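# Grind salt by turning the mill head one full turn

## Task

A filled salt mill stands free on the table: a cast-iron body topped by a round wooden head, with a stripe on the body aligned to a line on top of the head. Rotate the head against the body by four quarter turns (one full turn) clockwise as seen from above. Only the net rotation at the end is judged, and full revolutions count. The mill must end up upright on the table, staying that way without the robot holding it. Finally release it and move the hands away.

## Robot and tools

Robot: two arms, left_arm and right_arm, facing each other across the table; left_arm's base is on the +y side (the names say nothing about image sides). Each arm has the same five-finger right hand, so hand numbers and axes mean the same on both.

World frame: origin on the table top midway between the arm bases, table surface z = 0, +z up. Positions are in metres, orientations as quaternions wxyz, velocities in m/s and rad/s. Clockwise seen from above is a negative rotation about world +z. Reported hand positions may be slightly off, more at long reach.

Hand point: the pinch spot, 0.05 m in front of the palm, moving with the palm. Its axes: +z along the straightened fingers (they extend 0.06 to 0.07 m past it), +y out of the palm, +x across the palm toward the little finger. Across the palm the hand spans 0.08 m on the little-finger side; on the thumb side 0.02 m with the thumb swung in front of the palm, up to 0.09 m otherwise. A wrist bracket on the little-finger side sits 0.03 m beyond the point along +y and 0.11 m across, and can collide.

A row is one flat list of 28 numbers, each in [-1, 1], always covering both arms: left_arm dx, dy, dz, rx, ry, rz, then left hand little, ring, middle, index, thumb_bend, thumb_turn, force_limit, speed; then the same fourteen for right_arm and its hand. The six pose numbers are an offset, not a pose: measured from the hand point's pose at the start of the action (for a call's first action, the last pose a result reported), expressed in the hand point's own axes, scaled so 1.0 is 0.6 m or 180 degrees; rx, ry, rz form one rotation vector. Every row in an action is relative to that same start pose, not to the previous row. The hand numbers are absolute targets: fingers and thumb_bend +1 straight, -1 fully curled; thumb_turn +1 beside the palm, -1 in front opposite the fingers. A pinch is roughly index -0.22, thumb_bend -0.75, thumb_turn -0.57. force_limit maps -1..+1 to about 0..10 N at the fingertip (0..15 N for the two thumb motors) and only stops closing; speed maps -1..+1 to nearly still..full (0.6 s per full travel). For a soft grip close at speed -0.9 or less. No value means unchanged: to keep a hand as it is, resend its last eight numbers, or before any, its hand_measured six plus hand_force_limit and hand_speed. With the thumb in front, the hand can wrap objects 0.035 to 0.08 m across, lying on the wrist side of the point; turn the thumb before reaching.

Tools:
execute_actions(actions): a list of actions; each action is a list of up to 15 rows, one per 1/30 s step; fewer rows means the last row is held to fill 15 steps (0.5 s). Each step the commanded pose is clipped to within 100 mm and 16 degrees of the measured pose, position favoured over orientation, so large offsets need several actions. Commands lag about 0.17 s. An empty list just returns state and images.
move(target, speed, stop_force, blocking): target is one 28-number row, offsets from the pose in the latest result showing one; each hand point follows a straight line, shorter way round, all arms finishing together, 0.5 to 10 s. speed is m/s, 0.002 to 0.5 (default 0.25), turning capped at twice that in rad/s. stop_force (optional, 9 to 40 N, one value for both arms) ends an arm's path when its wrist sensor feels that much added push against the motion; use it only slowly and without rotating that arm, and omit it when backing off a contact. blocking=false returns after 0.5 s; then use wait or stop before new commands; not allowed with stop_force. The result adds a move: line with endings like done, off_target, moving, held, fault, contact, and limits such as paced or held.
wait(seconds): 0 to 10, arms hold last command. stop(): brakes a running move. zoom_image(camera, region): camera is cam_low, cam_left_wrist or cam_right_wrist; region [x0, y0, x1, y1] in image pixels, at most 504 by 504. show_instructions(): shows the reference image. finished_scene(scene): ends the scene, irreversible.

Results: the state line gives each arm's hand point pose and velocities; Hand target lines show where the controller is heading; a pose unreachable line means the clearance check altered that arm's command. Wrist force and torque are in the end effector's axes (force points from the surface back into the arm), with offsets up to about 4 N, noise, and saturation near 50 N. Hand lines: hand_measured (positions on the target scale), hand_stopped_by (moving, target, force, stalled, fault), hand_load_n (positive pushes a finger open; near zero means the grip is lost), hand_force_limit, hand_speed. Images come from cam_low (fixed) and the two wrist cameras, 504x504, with calibration supplied.

Avoid: pushing a stiff arm past a contact (fault stop); joint torque over limits (wrist joints 26.3 N m, others 141 N m) or any outside force of 150 N, which halts the arm for 10 s; the two arms striking or pressing on each other anywhere; knocking the mill over or off the table; slips, drops and slams; holding loads long enough to overheat motors (warning at 70 °C, brakes at 85 °C). Keep the body still while turning the head, and leave the mill upright and free.

Each tool is called as a command line: name --argument value for each argument, lists and objects as JSON in quotes; but a table of rows of numbers goes row by row, as --pt "numbers of a row", without its own name.

## Session

execute_actions --actions '[]'

Scene clock: 0.00 s.
left_arm: end_effector_position=(+0.3140, +0.4812, +0.4837) hand_measured=(+1.000, +1.000, +1.000, +1.000, +1.000, +1.000) hand_load_n=(+0.0, +0.0, +0.0, +0.0, +0.0, +0.0) hand_stopped_by=(target, target, target, target, target, target) hand_force_limit=0.00 hand_speed=-0.80 end_effector_quat_wxyz=(+0.024, +0.416, +0.909, -0.004) end_effector_velocity=(+0.000, -0.000, -0.000) end_effector_angular_velocity=(-0.001, -0.000, -0.001) | right_arm: end_effector_position=(+0.1111, -0.2744, +0.4824) hand_measured=(+1.000, +1.000, +1.000, +1.000, +1.000, +1.000) hand_load_n=(+0.0, +0.0, +0.0, +0.0, +0.0, +0.0) hand_stopped_by=(target, target, target, target, target, target) hand_force_limit=0.00 hand_speed=-0.80 end_effector_quat_wxyz=(-0.013, -0.356, +0.935, -0.007) end_effector_velocity=(+0.000, -0.000, -0.000) end_effector_angular_velocity=(-0.000, -0.000, -0.001)
Joint positions: left_arm=[ 0.526 -1.738  1.335  1.932  1.544 -1.859] | right_arm=[-1.169 -1.699  1.314  1.981  1.584 -1.894]
Joint velocities: left_arm=[-0.    -0.     0.    -0.001 -0.     0.   ] | right_arm=[-0.001 -0.     0.    -0.     0.     0.   ]
Motor temperatures (°C, as the motors report them): left_arm=[26 24 25 29 32 33] | right_arm=[23 22 26 28 38 30]
Wrist force (N, on the end effector, along its own x y z axes, offset not removed): no reading
Wrist torque (N m, same axes, about the end effector's origin, offset not removed): no reading
Hand target (left_arm): +0.314, +0.481, +0.484; +0.024, +0.416, +0.909, -0.004
Hand target (right_arm): +0.111, -0.274, +0.482; -0.013, -0.356, +0.935, -0.007
camera_calibration (this result's frames):
cam_left_wrist: T_world_to_cam=[[0.854934, 0.518348, 0.0200768, -0.520125], [0.409746, -0.698533, 0.586651, -0.076248], [0.318114, -0.493321, -0.809591, 0.655968], [0, 0, 0, 1]] pos_world=[0.267242, 0.539947, 0.586239]
cam_right_wrist: T_world_to_cam=[[-0.533206, 0.845895, -0.0123245, 0.308285], [0.726646, 0.465401, 0.505359, -0.193798], [0.433217, 0.260505, -0.862821, 0.573006], [0, 0, 0, 1]] pos_world=[0.0569663, -0.319854, 0.596139]

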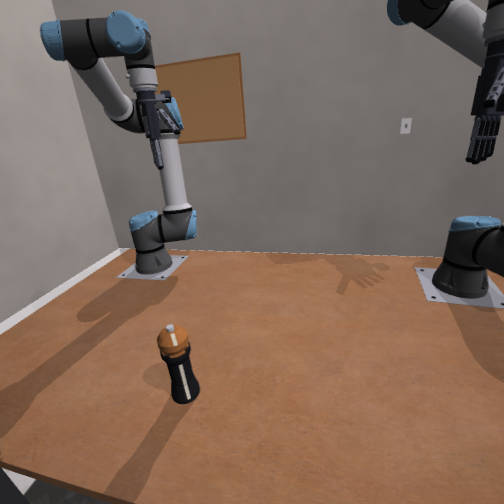

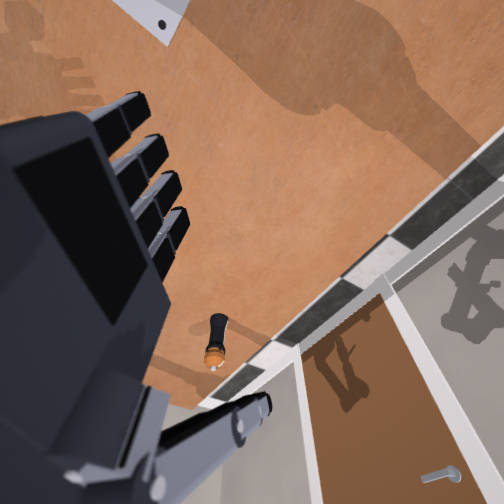

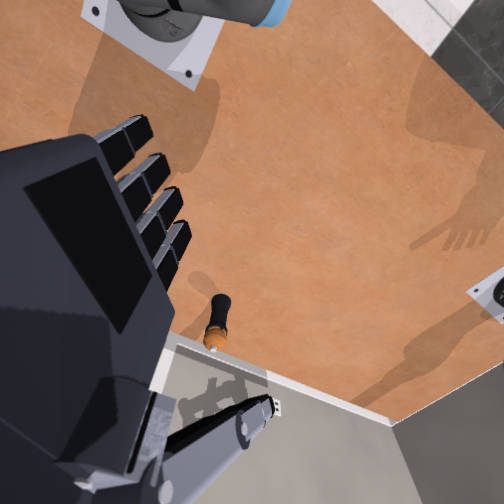

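move --target '[-0.492,0.275,0.117,-0.214,-0.4507,-0.21,0.9,0.9,0.5,0.5,1,-1,1,0.5, -0.148,-0.257,0.25,-0.014,0.001,0.953,1,1,1,1,1,-1,0,1]' --speed 0.5

move --target '[0,0.3,-0.515,-0.5,0,0,0.9,0.9,0.5,0.5,1,-1,1,0.5, 0.38,0.13,0.475,0,0.5,0,1,1,1,1,1,-1,0,1]' --speed 0.35

Scene clock: 24.90 s.
left_arm: end_effector_position=(+0.6338, +0.3636, +0.4295) hand_measured=(+0.900, +0.900, +0.500, +0.500, +1.000, -1.000) hand_load_n=(+0.0, +0.0, +0.0, +0.0, +0.0, +0.0) hand_stopped_by=(target, target, target, target, target, target) hand_force_limit=1.00 hand_speed=0.50 end_effector_quat_wxyz=(-0.706, +0.001, -0.708, +0.000) end_effector_velocity=(+0.002, -0.001, -0.001) end_effector_angular_velocity=(-0.001, -0.014, -0.000) | right_arm: end_effector_position=(+0.2770, -0.3339, +0.3307) hand_measured=(+1.000, +1.000, +1.000, +1.000, +1.000, -1.000) hand_load_n=(+0.0, +0.0, +0.0, +0.0, +0.0, +0.0) hand_stopped_by=(target, target, target, target, target, target) hand_force_limit=0.00 hand_speed=1.00 end_effector_quat_wxyz=(-0.000, +0.906, +0.424, +0.000) end_effector_velocity=(+0.000, +0.000, -0.000) end_effector_angular_velocity=(-0.001, +0.000, -0.011)
Joint positions: left_arm=[ 0.677 -1.46   1.681 -0.216  0.574 -1.576] | right_arm=[-1.137 -1.442  1.45   1.563  1.57   1.132]
Joint velocities: left_arm=[ 0.003  0.001  0.009 -0.036  0.003  0.02 ] | right_arm=[ 0.     0.003 -0.002 -0.     0.001  0.012]
Motor temperatures (°C, as the motors report them): left_arm=[26 24 25 29 32 33] | right_arm=[23 22 26 28 38 30]
Wrist force (N, on the end effector, along its own x y z axes, offset not removed): left_arm=[-1.3 3.3 -1.1] | right_arm=[-3.4 0.7 0.2]
Wrist torque (N m, same axes, about the end effector's origin, offset not removed): left_arm=[0.37 0.32 -0.26] | right_arm=[0.20 0.54 -0.18]
Hand target (left_arm): +0.634, +0.363, +0.429; +0.707, -0.001, +0.707, -0.000
Hand target (right_arm): +0.277, -0.334, +0.331; -0.000, +0.906, +0.423, +0.000
Off the commanded pose (left_arm): 0.001 m, 0 deg.
Off the commanded pose (right_arm): 0.000 m, 0 deg.
move: done
camera_calibration (this result's frames):
cam_left_wrist: T_world_to_cam=[[0.000792548, 0.986245, 0.165288, -0.422603], [-0.547694, -0.137865, 0.825242, 0.0428541], [0.836678, -0.0911815, 0.540052, -0.602247], [0, 0, 0, 1]] pos_world=[0.527693, 0.367784, 0.359731]
cam_right_wrist: T_world_to_cam=[[0.652492, -0.757786, -0.00376771, -0.421462], [-0.641837, -0.555283, 0.528872, -0.179498], [-0.402864, -0.342667, -0.848693, 0.411206], [0, 0, 0, 1]] pos_world=[0.325453, -0.278144, 0.442331]

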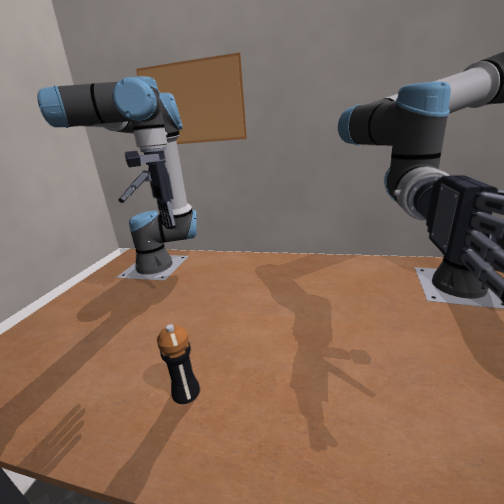

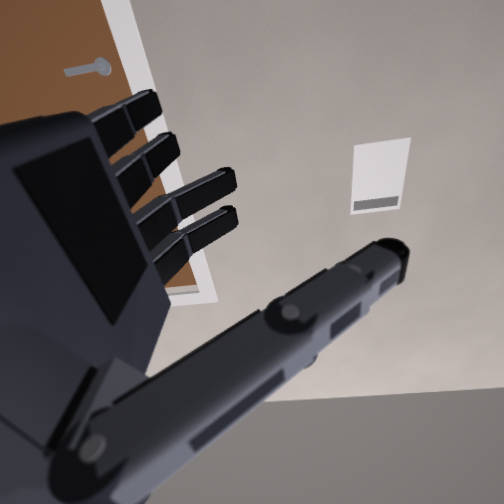

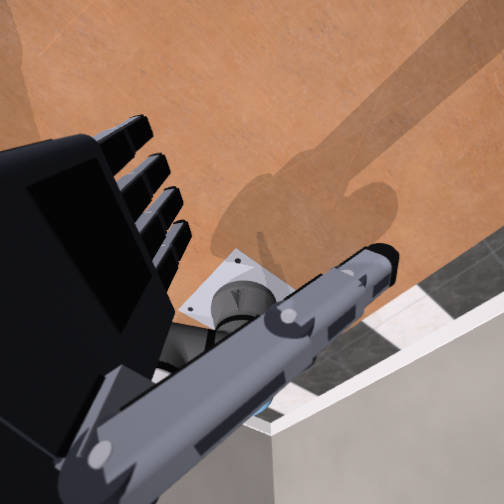

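Scene clock: 28.00 s.
left_arm: end_effector_position=(+0.3246, +0.5432, +0.4302) hand_measured=(+0.900, +0.900, +0.500, +0.500, +1.000, -1.000) hand_load_n=(+0.0, +0.0, +0.0, +0.0, +0.0, +0.0) hand_stopped_by=(target, target, target, target, target, target) hand_force_limit=1.00 hand_speed=0.50 end_effector_quat_wxyz=(-0.499, +0.500, -0.500, -0.500) end_effector_velocity=(-0.000, +0.000, +0.000) end_effector_angular_velocity=(+0.000, +0.001, +0.001) | right_arm: end_effector_position=(+0.4826, -0.2085, +0.0462) hand_measured=(+1.000, +1.000, +1.000, +1.000, +1.000, -1.000) hand_load_n=(+0.0, +0.0, +0.0, +0.0, +0.0, +0.0) hand_stopped_by=(target, target, target, target, target, target) hand_force_limit=0.00 hand_speed=1.00 end_effector_quat_wxyz=(-0.299, +0.641, +0.299, +0.640) end_effector_velocity=(+0.001, +0.000, -0.001) end_effector_angular_velocity=(+0.011, -0.012, -0.004)
Joint positions: left_arm=[ 0.668 -1.443  1.661 -0.219 -1.006 -1.569] | right_arm=[-1.424 -1.135  2.375 -1.239  0.846  1.571]
Joint velocities: left_arm=[-0.    -0.001  0.001 -0.    -0.001  0.001] | right_arm=[ 0.003  0.014  0.004 -0.04   0.007  0.013]
Motor temperatures (°C, as the motors report them): left_arm=[26 24 25 29 32 33] | right_arm=[23 22 26 28 38 30]
Wrist force (N, on the end effector, along its own x y z axes, offset not removed): left_arm=[-2.9 -0.2 1.6] | right_arm=[-1.1 0.1 -1.9]
Wrist torque (N m, same axes, about the end effector's origin, offset not removed): left_arm=[-0.34 0.60 -0.35] | right_arm=[0.16 0.18 -0.11]
Hand target (left_arm): +0.325, +0.543, +0.430; +0.499, -0.500, +0.500, +0.501
Hand target (right_arm): +0.483, -0.208, +0.046; -0.299, +0.640, +0.299, +0.641
Off the commanded pose (left_arm): 0.000 m, 0 deg.
Off the commanded pose (right_arm): 0.001 m, 0 deg.
move: done
camera_calibration (this result's frames):
cam_left_wrist: T_world_to_cam=[[-0.985703, 0.000628322, 0.168489, 0.254609], [0.140455, -0.54928, 0.82375, -0.101529], [0.093065, 0.835638, 0.541339, -0.590206], [0, 0, 0, 1]] pos_world=[0.320157, 0.437271, 0.360238]
cam_right_wrist: T_world_to_cam=[[0.758549, -0.630428, -0.164814, -0.478895], [-0.44584, -0.317668, -0.836847, 0.190589], [0.475216, 0.708271, -0.522037, 0.0758573], [0, 0, 0, 1]] pos_world=[0.412189, -0.295092, 0.120166]

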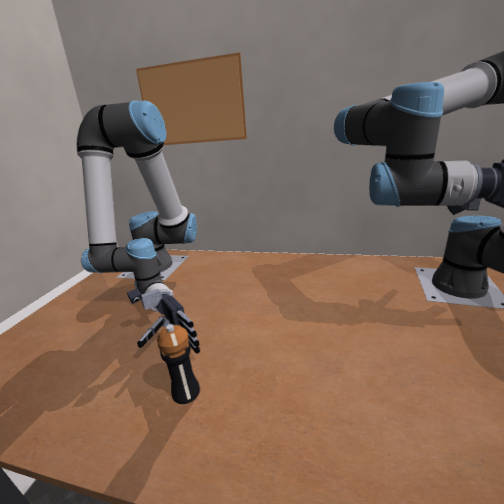

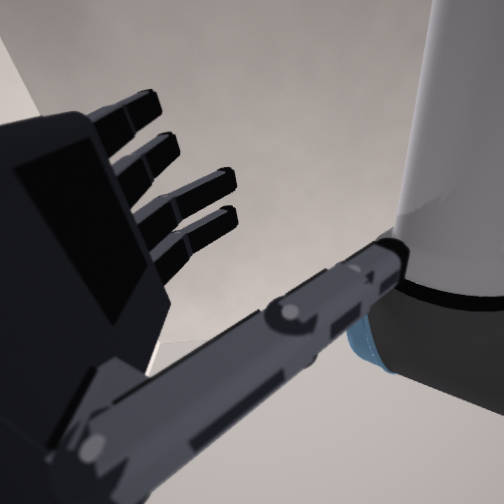

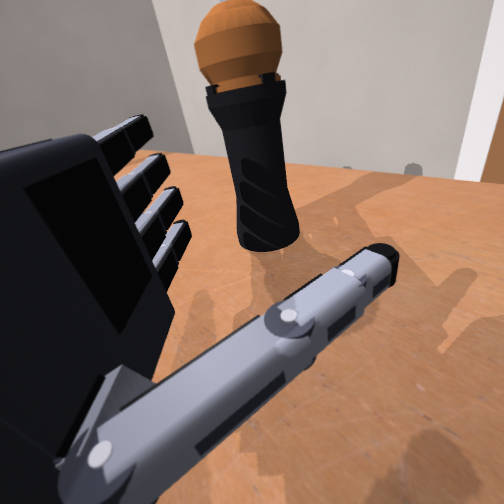

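move --target '[0.217,-0.2,-0.74,0.2468,0.4545,-0.2468,0.9,0.9,0.5,0.5,1,-1,1,0.5, -0.02,0.027,0.225,0,-0.014,0,1,1,1,1,1,-1,0,1]' --speed 0.4

Scene clock: 50.07 s.
left_arm: end_effector_position=(+0.4440, +0.0991, +0.3002) hand_measured=(+0.900, +0.900, +0.500, +0.500, +1.000, -1.000) hand_load_n=(+0.0, +0.0, +0.0, +0.0, +0.0, +0.0) hand_stopped_by=(target, target, target, target, target, target) hand_force_limit=1.00 hand_speed=0.50 end_effector_quat_wxyz=(-0.337, +0.622, -0.622, +0.336) end_effector_velocity=(+0.001, -0.002, -0.001) end_effector_angular_velocity=(-0.008, -0.002, -0.011) | right_arm: end_effector_position=(+0.5816, -0.1154, +0.0340) hand_measured=(+1.000, +1.000, +1.000, +1.000, +1.000, -1.000) hand_load_n=(+0.0, +0.0, +0.0, +0.0, +0.0, +0.0) hand_stopped_by=(target, target, target, target, target, target) hand_force_limit=0.00 hand_speed=1.00 end_effector_quat_wxyz=(-0.293, +0.655, +0.306, +0.626) end_effector_velocity=(+0.000, +0.000, -0.000) end_effector_angular_velocity=(-0.000, +0.001, +0.001)
Joint positions: left_arm=[ 0.28  -1.371  1.675 -2.138 -0.602 -1.255] | right_arm=[-1.244 -0.949  1.959 -0.958  1.027  1.544]
Joint velocities: left_arm=[ 0.001  0.001  0.008 -0.034 -0.003  0.021] | right_arm=[-0.     0.001 -0.001  0.001 -0.001 -0.   ]
Motor temperatures (°C, as the motors report them): left_arm=[26 24 25 29 32 33] | right_arm=[23 22 26 28 38 30]
Wrist force (N, on the end effector, along its own x y z axes, offset not removed): left_arm=[0.2 1.0 -2.3] | right_arm=[-1.4 0.5 -1.1]
Wrist torque (N m, same axes, about the end effector's origin, offset not removed): left_arm=[0.10 0.12 0.02] | right_arm=[0.30 0.28 -0.14]
Hand target (left_arm): +0.444, +0.099, +0.300; -0.336, +0.622, -0.622, +0.337
Hand target (right_arm): +0.582, -0.115, +0.034; -0.293, +0.655, +0.306, +0.626
Off the commanded pose (left_arm): 0.001 m, 0 deg.
Off the commanded pose (right_arm): 0.000 m, 0 deg.
move: done
camera_calibration (this result's frames):
cam_left_wrist: T_world_to_cam=[[-0.538515, 0.16638, -0.826026, 0.478025], [-0.385165, 0.823295, 0.416933, -0.0356941], [0.749432, 0.542681, -0.379273, -0.145912], [0, 0, 0, 1]] pos_world=[0.353027, 0.0290365, 0.354403]
cam_right_wrist: T_world_to_cam=[[0.753966, -0.635985, -0.164492, -0.495262], [-0.469011, -0.345826, -0.81267, 0.263485], [0.45996, 0.689875, -0.559025, -0.0355155], [0, 0, 0, 1]] pos_world=[0.513324, -0.199358, 0.112806]

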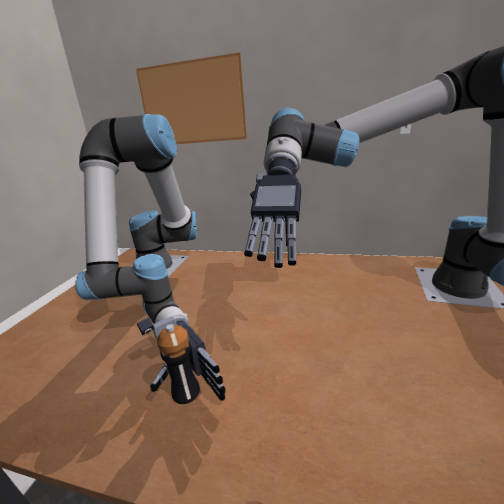

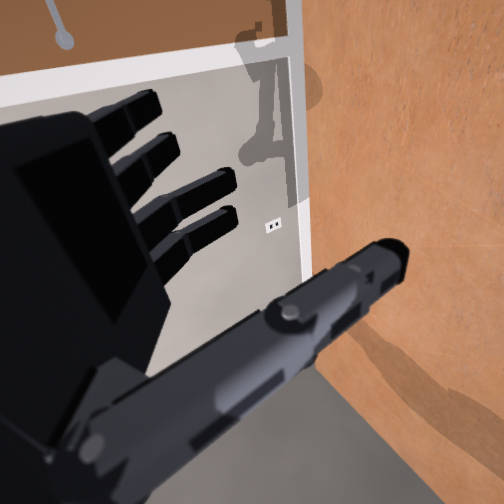

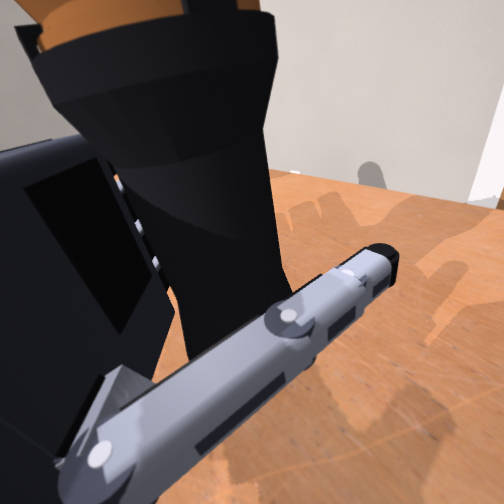

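move --target '[0,0,0,0,0,0,0.9,0.9,0.5,0.5,1,-1,1,0.5, -0.002,0.008,0.003,0,0,0,-1,-1,-1,-1,-1,-1,1,-0.4]' --speed 0.02

move --target '[0,0,0,0,0,0,0.9,0.9,0.5,0.5,1,-1,1,0.5, 0.016,0,0,0,0,0,-1,-1,-1,-1,-1,-1,1,-0.4]' --speed 0.04

Scene clock: 58.10 s.
left_arm: end_effector_position=(+0.4440, +0.0991, +0.3002) hand_measured=(+0.900, +0.900, +0.500, +0.500, +1.000, -1.000) hand_load_n=(+0.0, +0.0, +0.0, +0.0, +0.0, +0.0) hand_stopped_by=(target, target, target, target, target, target) hand_force_limit=1.00 hand_speed=0.50 end_effector_quat_wxyz=(-0.337, +0.622, -0.622, +0.336) end_effector_velocity=(+0.000, +0.000, -0.000) end_effector_angular_velocity=(-0.001, +0.000, +0.001) | right_arm: end_effector_position=(+0.5864, -0.1171, +0.0327) hand_measured=(-0.538, -0.502, -0.476, -0.370, +0.068, -1.000) hand_load_n=(+11.5, +8.5, +6.5, +5.0, +16.0, +0.0) hand_stopped_by=(force, force, force, force, force, target) hand_force_limit=1.00 hand_speed=-0.40 end_effector_quat_wxyz=(-0.293, +0.655, +0.306, +0.626) end_effector_velocity=(+0.000, -0.000, -0.001) end_effector_angular_velocity=(-0.000, +0.002, -0.001)
Joint positions: left_arm=[ 0.28  -1.371  1.675 -2.138 -0.602 -1.255] | right_arm=[-1.251 -0.942  1.95  -0.956  1.02   1.543]
Joint velocities: left_arm=[ 0.     0.     0.     0.     0.    -0.002] | right_arm=[-0.     0.002 -0.    -0.     0.001  0.   ]
Motor temperatures (°C, as the motors report them): left_arm=[26 24 25 29 32 33] | right_arm=[23 22 26 28 38 30]
Wrist force (N, on the end effector, along its own x y z axes, offset not removed): left_arm=[0.0 2.8 -1.5] | right_arm=[19.5 0.6 -3.4]
Wrist torque (N m, same axes, about the end effector's origin, offset not removed): left_arm=[0.34 0.32 0.11] | right_arm=[0.29 -0.97 0.74]
Hand target (left_arm): +0.444, +0.099, +0.300; -0.337, +0.622, -0.622, +0.336
Hand target (right_arm): +0.586, -0.117, +0.033; -0.293, +0.655, +0.306, +0.626
Off the commanded pose (left_arm): 0.000 m, 0 deg.
Off the commanded pose (right_arm): 0.000 m, 0 deg.
move: done
camera_calibration (this result's frames):
cam_left_wrist: T_world_to_cam=[[-0.538515, 0.16638, -0.826026, 0.478025], [-0.385165, 0.823295, 0.416933, -0.0356941], [0.749433, 0.542681, -0.379273, -0.145912], [0, 0, 0, 1]] pos_world=[0.353027, 0.0290363, 0.354403]
cam_right_wrist: T_world_to_cam=[[0.753955, -0.636012, -0.164441, -0.500235], [-0.46896, -0.345797, -0.812712, 0.264112], [0.460032, 0.689865, -0.558979, -0.037289], [0, 0, 0, 1]] pos_world=[0.518166, -0.201102, 0.111544]

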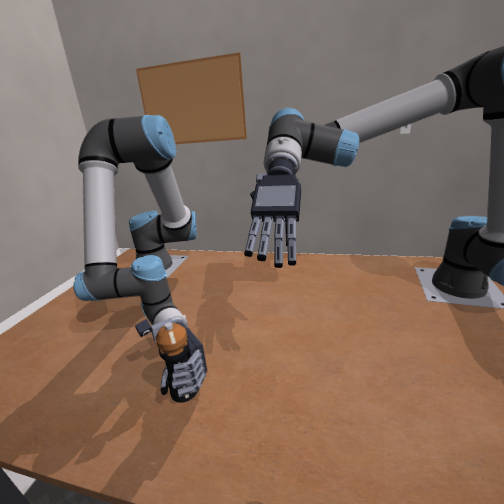

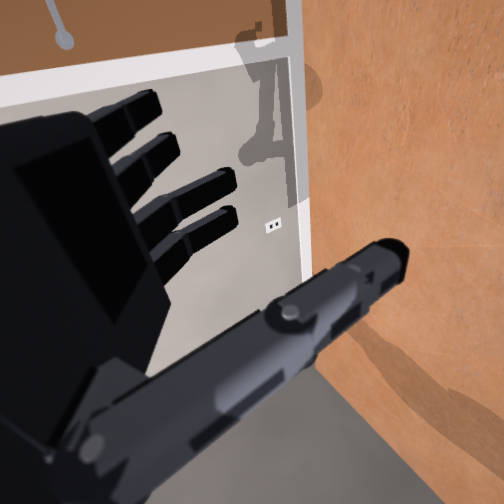

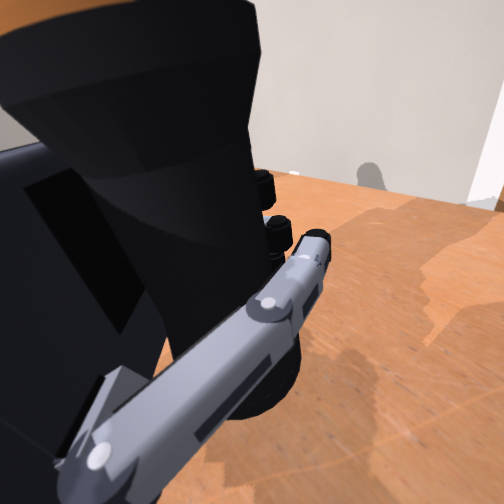

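Scene clock: 58.87 s.
left_arm: end_effector_position=(+0.4440, +0.0991, +0.3002) hand_measured=(+0.900, +0.900, +0.500, +0.500, +1.000, -1.000) hand_load_n=(+0.0, +0.0, +0.0, +0.0, +0.0, +0.0) hand_stopped_by=(target, target, target, target, target, target) hand_force_limit=1.00 hand_speed=0.50 end_effector_quat_wxyz=(-0.337, +0.622, -0.622, +0.336) end_effector_velocity=(-0.000, -0.000, +0.000) end_effector_angular_velocity=(+0.001, +0.000, -0.001) | right_arm: end_effector_position=(+0.5867, -0.1168, +0.0420) hand_measured=(-0.538, -0.502, -0.476, -0.370, +0.068, -1.000) hand_load_n=(+5.5, +4.5, +6.5, +7.5, +15.5, +5.0) hand_stopped_by=(force, force, force, force, force, target) hand_force_limit=1.00 hand_speed=-0.40 end_effector_quat_wxyz=(-0.293, +0.655, +0.306, +0.626) end_effector_velocity=(+0.001, -0.001, +0.003) end_effector_angular_velocity=(+0.000, -0.002, -0.000)
Joint positions: left_arm=[ 0.28  -1.371  1.675 -2.138 -0.602 -1.255] | right_arm=[-1.251 -0.961  1.948 -0.935  1.02   1.543]
Joint velocities: left_arm=[-0.     0.    -0.     0.    -0.     0.001] | right_arm=[-0.002 -0.006 -0.001  0.005 -0.002 -0.   ]
Motor temperatures (°C, as the motors report them): left_arm=[26 24 25 29 32 33] | right_arm=[23 22 26 28 38 30]
Wrist force (N, on the end effector, along its own x y z axes, offset not removed): left_arm=[-1.3 -1.5 1.7] | right_arm=[-8.4 0.1 1.1]
Wrist torque (N m, same axes, about the end effector's origin, offset not removed): left_arm=[-0.46 0.38 -0.06] | right_arm=[0.03 0.59 -0.22]
Hand target (left_arm): +0.444, +0.099, +0.300; -0.337, +0.622, -0.622, +0.336
Hand target (right_arm): +0.587, -0.117, +0.042; -0.293, +0.655, +0.306, +0.626
Off the commanded pose (left_arm): 0.000 m, 0 deg.
Off the commanded pose (right_arm): 0.000 m, 0 deg.
move: done
camera_calibration (this result's frames):
cam_left_wrist: T_world_to_cam=[[-0.538515, 0.16638, -0.826026, 0.478025], [-0.385165, 0.823295, 0.416933, -0.0356942], [0.749433, 0.542681, -0.379274, -0.145911], [0, 0, 0, 1]] pos_world=[0.353027, 0.0290363, 0.354403]
cam_right_wrist: T_world_to_cam=[[0.753942, -0.636038, -0.1644, -0.49874], [-0.468934, -0.34579, -0.81273, 0.271886], [0.460079, 0.689844, -0.558965, -0.0324615], [0, 0, 0, 1]] pos_world=[0.518452, -0.200809, 0.120832]

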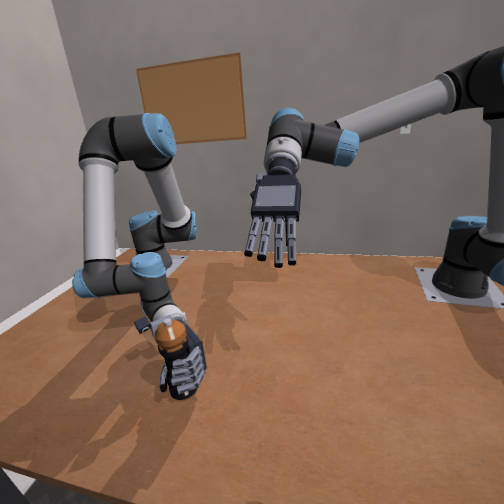

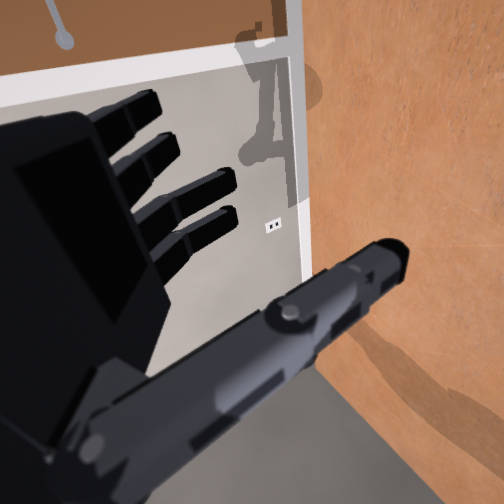

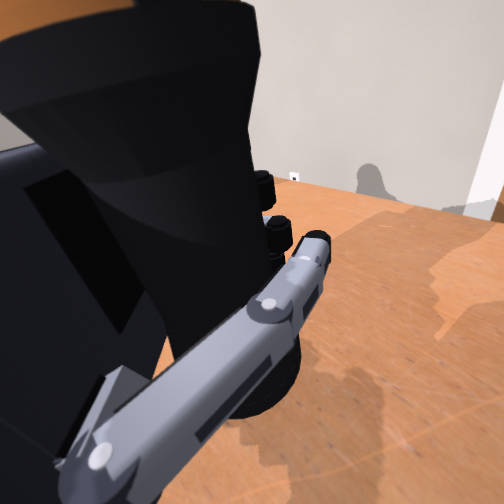

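move --target '[0,0.04,0.026,0,0,0,0.9,0.9,0.5,0.5,1,-1,1,0.5, -0.002,-0.3736,0.1445,0,-0.008,0,-1,-1,-1,-1,-1,-1,1,-0.4]' --speed 0.2

move --target '[0,0,0,0,0,0,0.9,0.9,0.5,0.5,1,-1,1,0.5, -0.02,0,0,0,0,0,-1,-1,-1,-1,-1,-1,1,-0.4]' --speed 0.007 --stop_force 12

zoom_image --camera "cam_low" --region '[240, 280, 340, 380]'

move --target '[0,0.133,0.086,0,0,0,0.9,0.9,0.5,0.5,1,-1,1,0.5, 0,0,0,0,0,0,-0.98,-0.98,-0.98,-0.98,-1,-1,1,-0.8]' --speed 0.15

Scene clock: 72.63 s.
left_arm: end_effector_position=(+0.4440, +0.0991, +0.2716) hand_measured=(+0.900, +0.900, +0.500, +0.500, +1.000, -1.000) hand_load_n=(+0.0, +0.0, +0.0, +0.0, +0.0, +0.0) hand_stopped_by=(target, target, target, target, target, target) hand_force_limit=1.00 hand_speed=0.50 end_effector_quat_wxyz=(-0.337, +0.622, -0.622, +0.336) end_effector_velocity=(+0.000, +0.000, -0.000) end_effector_angular_velocity=(+0.001, +0.000, +0.000) | right_arm: end_effector_position=(+0.4704, +0.0928, +0.0370) hand_measured=(-0.538, -0.502, -0.476, -0.370, +0.068, -1.000) hand_load_n=(+5.5, +4.5, +6.5, +7.5, +15.5, +5.0) hand_stopped_by=(force, force, force, force, force, target) hand_force_limit=1.00 hand_speed=-0.40 end_effector_quat_wxyz=(-0.288, +0.663, +0.310, +0.618) end_effector_velocity=(-0.001, +0.002, -0.001) end_effector_angular_velocity=(-0.001, +0.001, -0.001)
Joint positions: left_arm=[ 0.28  -1.348  1.724 -2.21  -0.602 -1.255] | right_arm=[-0.762 -0.839  1.686 -0.777  1.508  1.566]
Joint velocities: left_arm=[0. 0. 0. 0. 0. 0.] | right_arm=[ 0.004  0.004 -0.006  0.004  0.006  0.   ]
Motor temperatures (°C, as the motors report them): left_arm=[26 24 25 29 32 33] | right_arm=[23 22 26 28 38 30]
Wrist force (N, on the end effector, along its own x y z axes, offset not removed): left_arm=[1.9 -2.6 1.0] | right_arm=[-7.4 0.3 1.0]
Wrist torque (N m, same axes, about the end effector's origin, offset not removed): left_arm=[-0.70 -0.28 -0.03] | right_arm=[0.11 0.43 -0.25]
Hand target (left_arm): +0.444, +0.099, +0.272; -0.337, +0.622, -0.622, +0.336
Hand target (right_arm): +0.470, +0.093, +0.037; -0.288, +0.663, +0.310, +0.618
Off the commanded pose (left_arm): 0.000 m, 0 deg.
Off the commanded pose (right_arm): 0.001 m, 0 deg.
move: done
camera_calibration (this result's frames):
cam_left_wrist: T_world_to_cam=[[-0.538537, 0.166163, -0.826055, 0.454428], [-0.385266, 0.823324, 0.416783, -0.0236673], [0.749365, 0.542704, -0.379373, -0.156663], [0, 0, 0, 1]] pos_world=[0.353006, 0.0289984, 0.325813]
cam_right_wrist: T_world_to_cam=[[0.751486, -0.639197, -0.163391, -0.277092], [-0.481409, -0.361923, -0.798284, 0.292622], [0.451125, 0.678557, -0.579695, -0.120329], [0, 0, 0, 1]] pos_world=[0.403385, 0.0104399, 0.118567]

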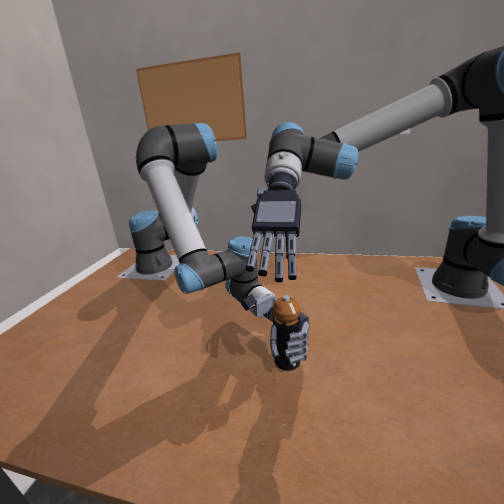

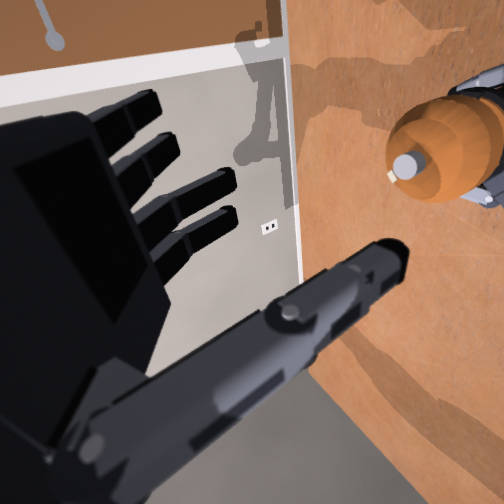

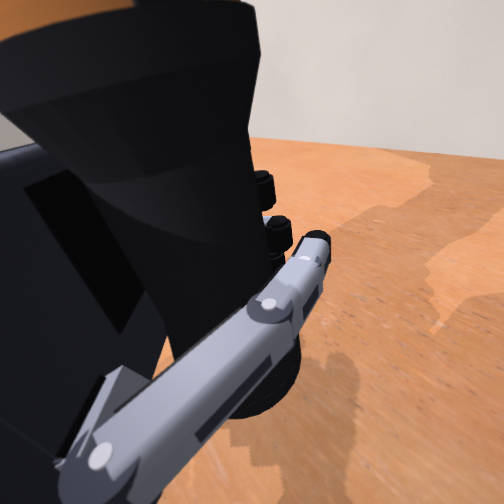

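Scene clock: 73.73 s.
left_arm: end_effector_position=(+0.4440, +0.0991, +0.2716) hand_measured=(+0.900, +0.900, +0.500, +0.500, +1.000, -1.000) hand_load_n=(+0.0, +0.0, +0.0, +0.0, +0.0, +0.0) hand_stopped_by=(target, target, target, target, target, target) hand_force_limit=1.00 hand_speed=0.50 end_effector_quat_wxyz=(-0.337, +0.622, -0.622, +0.336) end_effector_velocity=(-0.000, -0.000, +0.000) end_effector_angular_velocity=(-0.002, -0.000, +0.001) | right_arm: end_effector_position=(+0.4702, +0.0926, +0.0321) hand_measured=(-0.538, -0.502, -0.476, -0.370, +0.068, -1.000) hand_load_n=(+5.5, +4.5, +6.0, +7.0, +16.0, +3.5) hand_stopped_by=(force, force, force, force, force, target) hand_force_limit=1.00 hand_speed=-0.40 end_effector_quat_wxyz=(-0.288, +0.663, +0.310, +0.618) end_effector_velocity=(-0.000, -0.001, +0.001) end_effector_angular_velocity=(-0.003, +0.002, -0.001)
Joint positions: left_arm=[ 0.28  -1.348  1.724 -2.21  -0.602 -1.255] | right_arm=[-0.762 -0.83   1.688 -0.787  1.508  1.566]
Joint velocities: left_arm=[-0.     0.    -0.    -0.     0.    -0.003] | right_arm=[ 0.    -0.004 -0.     0.008  0.001 -0.001]
Motor temperatures (°C, as the motors report them): left_arm=[26 24 25 29 32 33] | right_arm=[23 22 26 28 38 30]
Wrist force (N, on the end effector, along its own x y z axes, offset not removed): left_arm=[-0.2 -1.2 0.5] | right_arm=[14.3 2.4 -0.3]
Wrist torque (N m, same axes, about the end effector's origin, offset not removed): left_arm=[-0.42 0.07 0.03] | right_arm=[0.26 0.02 0.76]
Hand target (left_arm): +0.444, +0.099, +0.272; -0.337, +0.622, -0.622, +0.336
Hand target (right_arm): +0.470, +0.093, +0.032; -0.288, +0.662, +0.310, +0.618
Off the commanded pose (left_arm): 0.000 m, 0 deg.
Off the commanded pose (right_arm): 0.007 m, 0 deg.
move: contact (right_arm)
camera_calibration (this result's frames):
cam_left_wrist: T_world_to_cam=[[-0.538534, 0.166193, -0.826052, 0.454416], [-0.385251, 0.82332, 0.416803, -0.0236767], [0.749375, 0.5427, -0.379359, -0.156675], [0, 0, 0, 1]] pos_world=[0.353005, 0.0290005, 0.325803]
cam_right_wrist: T_world_to_cam=[[0.751494, -0.639186, -0.163395, -0.277907], [-0.481352, -0.361844, -0.798354, 0.288444], [0.451173, 0.678609, -0.579597, -0.122955], [0, 0, 0, 1]] pos_world=[0.403162, 0.0101763, 0.113608]

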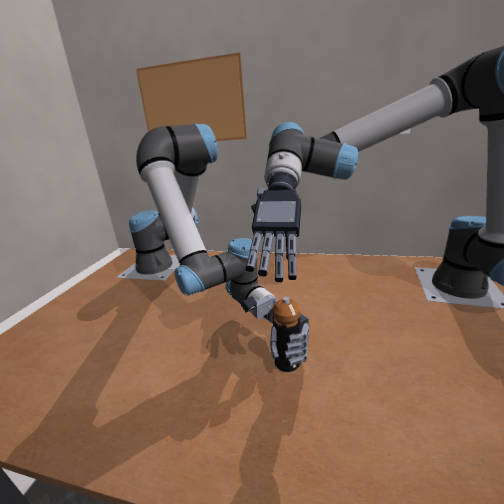

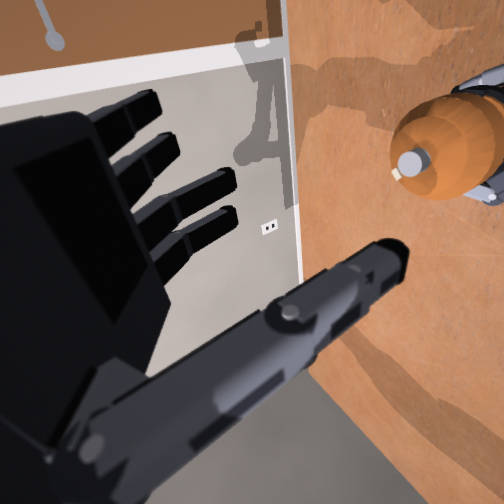

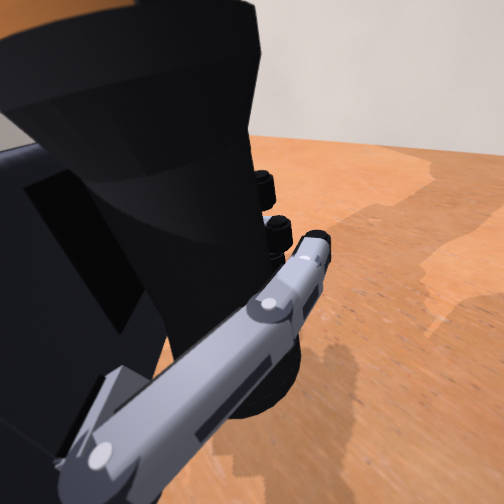

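Region (240, 280, 340, 380) of cam_low's 504x504 image, scaled by 5.040, with more detail than that image has.

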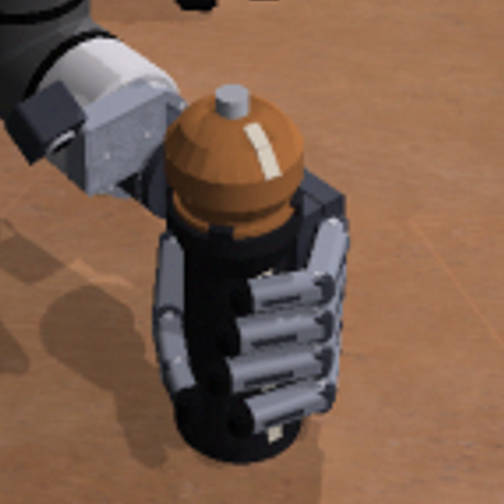

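Scene clock: 74.93 s.
left_arm: end_effector_position=(+0.4437, +0.0990, +0.1768) hand_measured=(+0.900, +0.900, +0.500, +0.500, +1.000, -1.000) hand_load_n=(+0.0, +0.0, +0.0, +0.0, +0.0, +0.0) hand_stopped_by=(target, target, target, target, target, target) hand_force_limit=1.00 hand_speed=0.50 end_effector_quat_wxyz=(-0.337, +0.622, -0.622, +0.336) end_effector_velocity=(+0.000, -0.000, -0.002) end_effector_angular_velocity=(-0.000, -0.001, -0.002) | right_arm: end_effector_position=(+0.4702, +0.0926, +0.0321) hand_measured=(-0.558, -0.520, -0.490, -0.378, +0.068, -1.000) hand_load_n=(+9.5, +9.5, +10.5, +9.0, +17.0, +4.5) hand_stopped_by=(force, force, force, force, force, target) hand_force_limit=1.00 hand_speed=-0.80 end_effector_quat_wxyz=(-0.288, +0.663, +0.310, +0.618) end_effector_velocity=(+0.000, +0.000, +0.001) end_effector_angular_velocity=(+0.001, -0.002, -0.000)
Joint positions: left_arm=[ 0.279 -1.24   1.854 -2.447 -0.602 -1.256] | right_arm=[-0.762 -0.83   1.688 -0.787  1.508  1.566]
Joint velocities: left_arm=[-0.     0.004  0.002 -0.009  0.     0.003] | right_arm=[-0.    -0.    -0.    -0.001  0.    -0.   ]
Motor temperatures (°C, as the motors report them): left_arm=[26 24 25 29 32 33] | right_arm=[23 22 26 28 38 30]
Wrist force (N, on the end effector, along its own x y z axes, offset not removed): left_arm=[1.8 -3.5 1.3] | right_arm=[18.1 0.8 0.2]
Wrist torque (N m, same axes, about the end effector's origin, offset not removed): left_arm=[-0.90 -0.27 -0.15] | right_arm=[-0.07 -0.70 0.79]
Hand target (left_arm): +0.444, +0.099, +0.177; -0.337, +0.622, -0.622, +0.336
Hand target (right_arm): +0.470, +0.093, +0.032; -0.288, +0.663, +0.310, +0.618
Off the commanded pose (left_arm): 0.000 m, 0 deg.
Off the commanded pose (right_arm): 0.000 m, 0 deg.
move: done
camera_calibration (this result's frames):
cam_left_wrist: T_world_to_cam=[[-0.538562, 0.166187, -0.826034, 0.375987], [-0.385347, 0.823244, 0.416866, 0.0157737], [0.749306, 0.542818, -0.379328, -0.192317], [0, 0, 0, 1]] pos_world=[0.352675, 0.0289235, 0.231051]
cam_right_wrist: T_world_to_cam=[[0.751496, -0.639184, -0.163394, -0.277906], [-0.481338, -0.361828, -0.79837, 0.288451], [0.451185, 0.678619, -0.579576, -0.122956], [0, 0, 0, 1]] pos_world=[0.403164, 0.010177, 0.11362]

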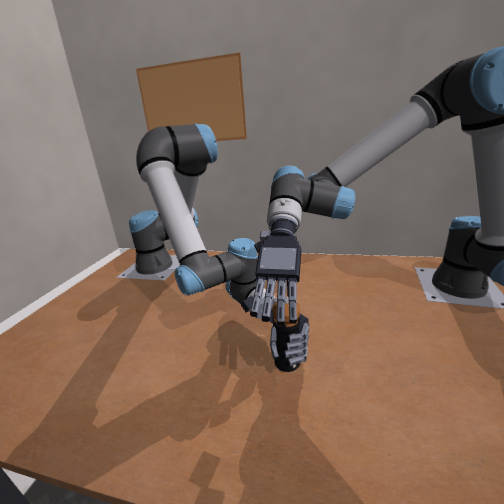

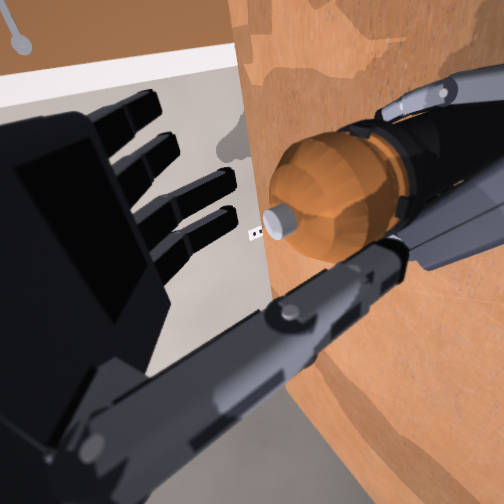

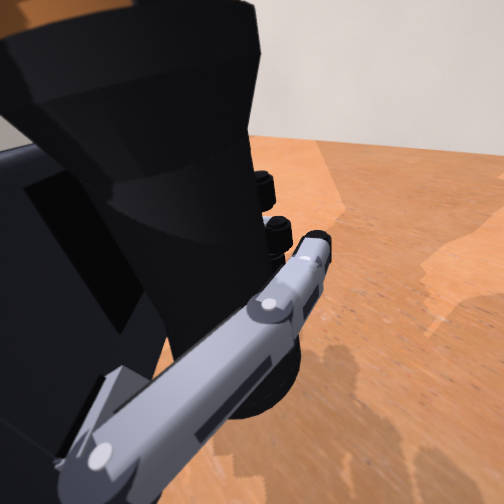

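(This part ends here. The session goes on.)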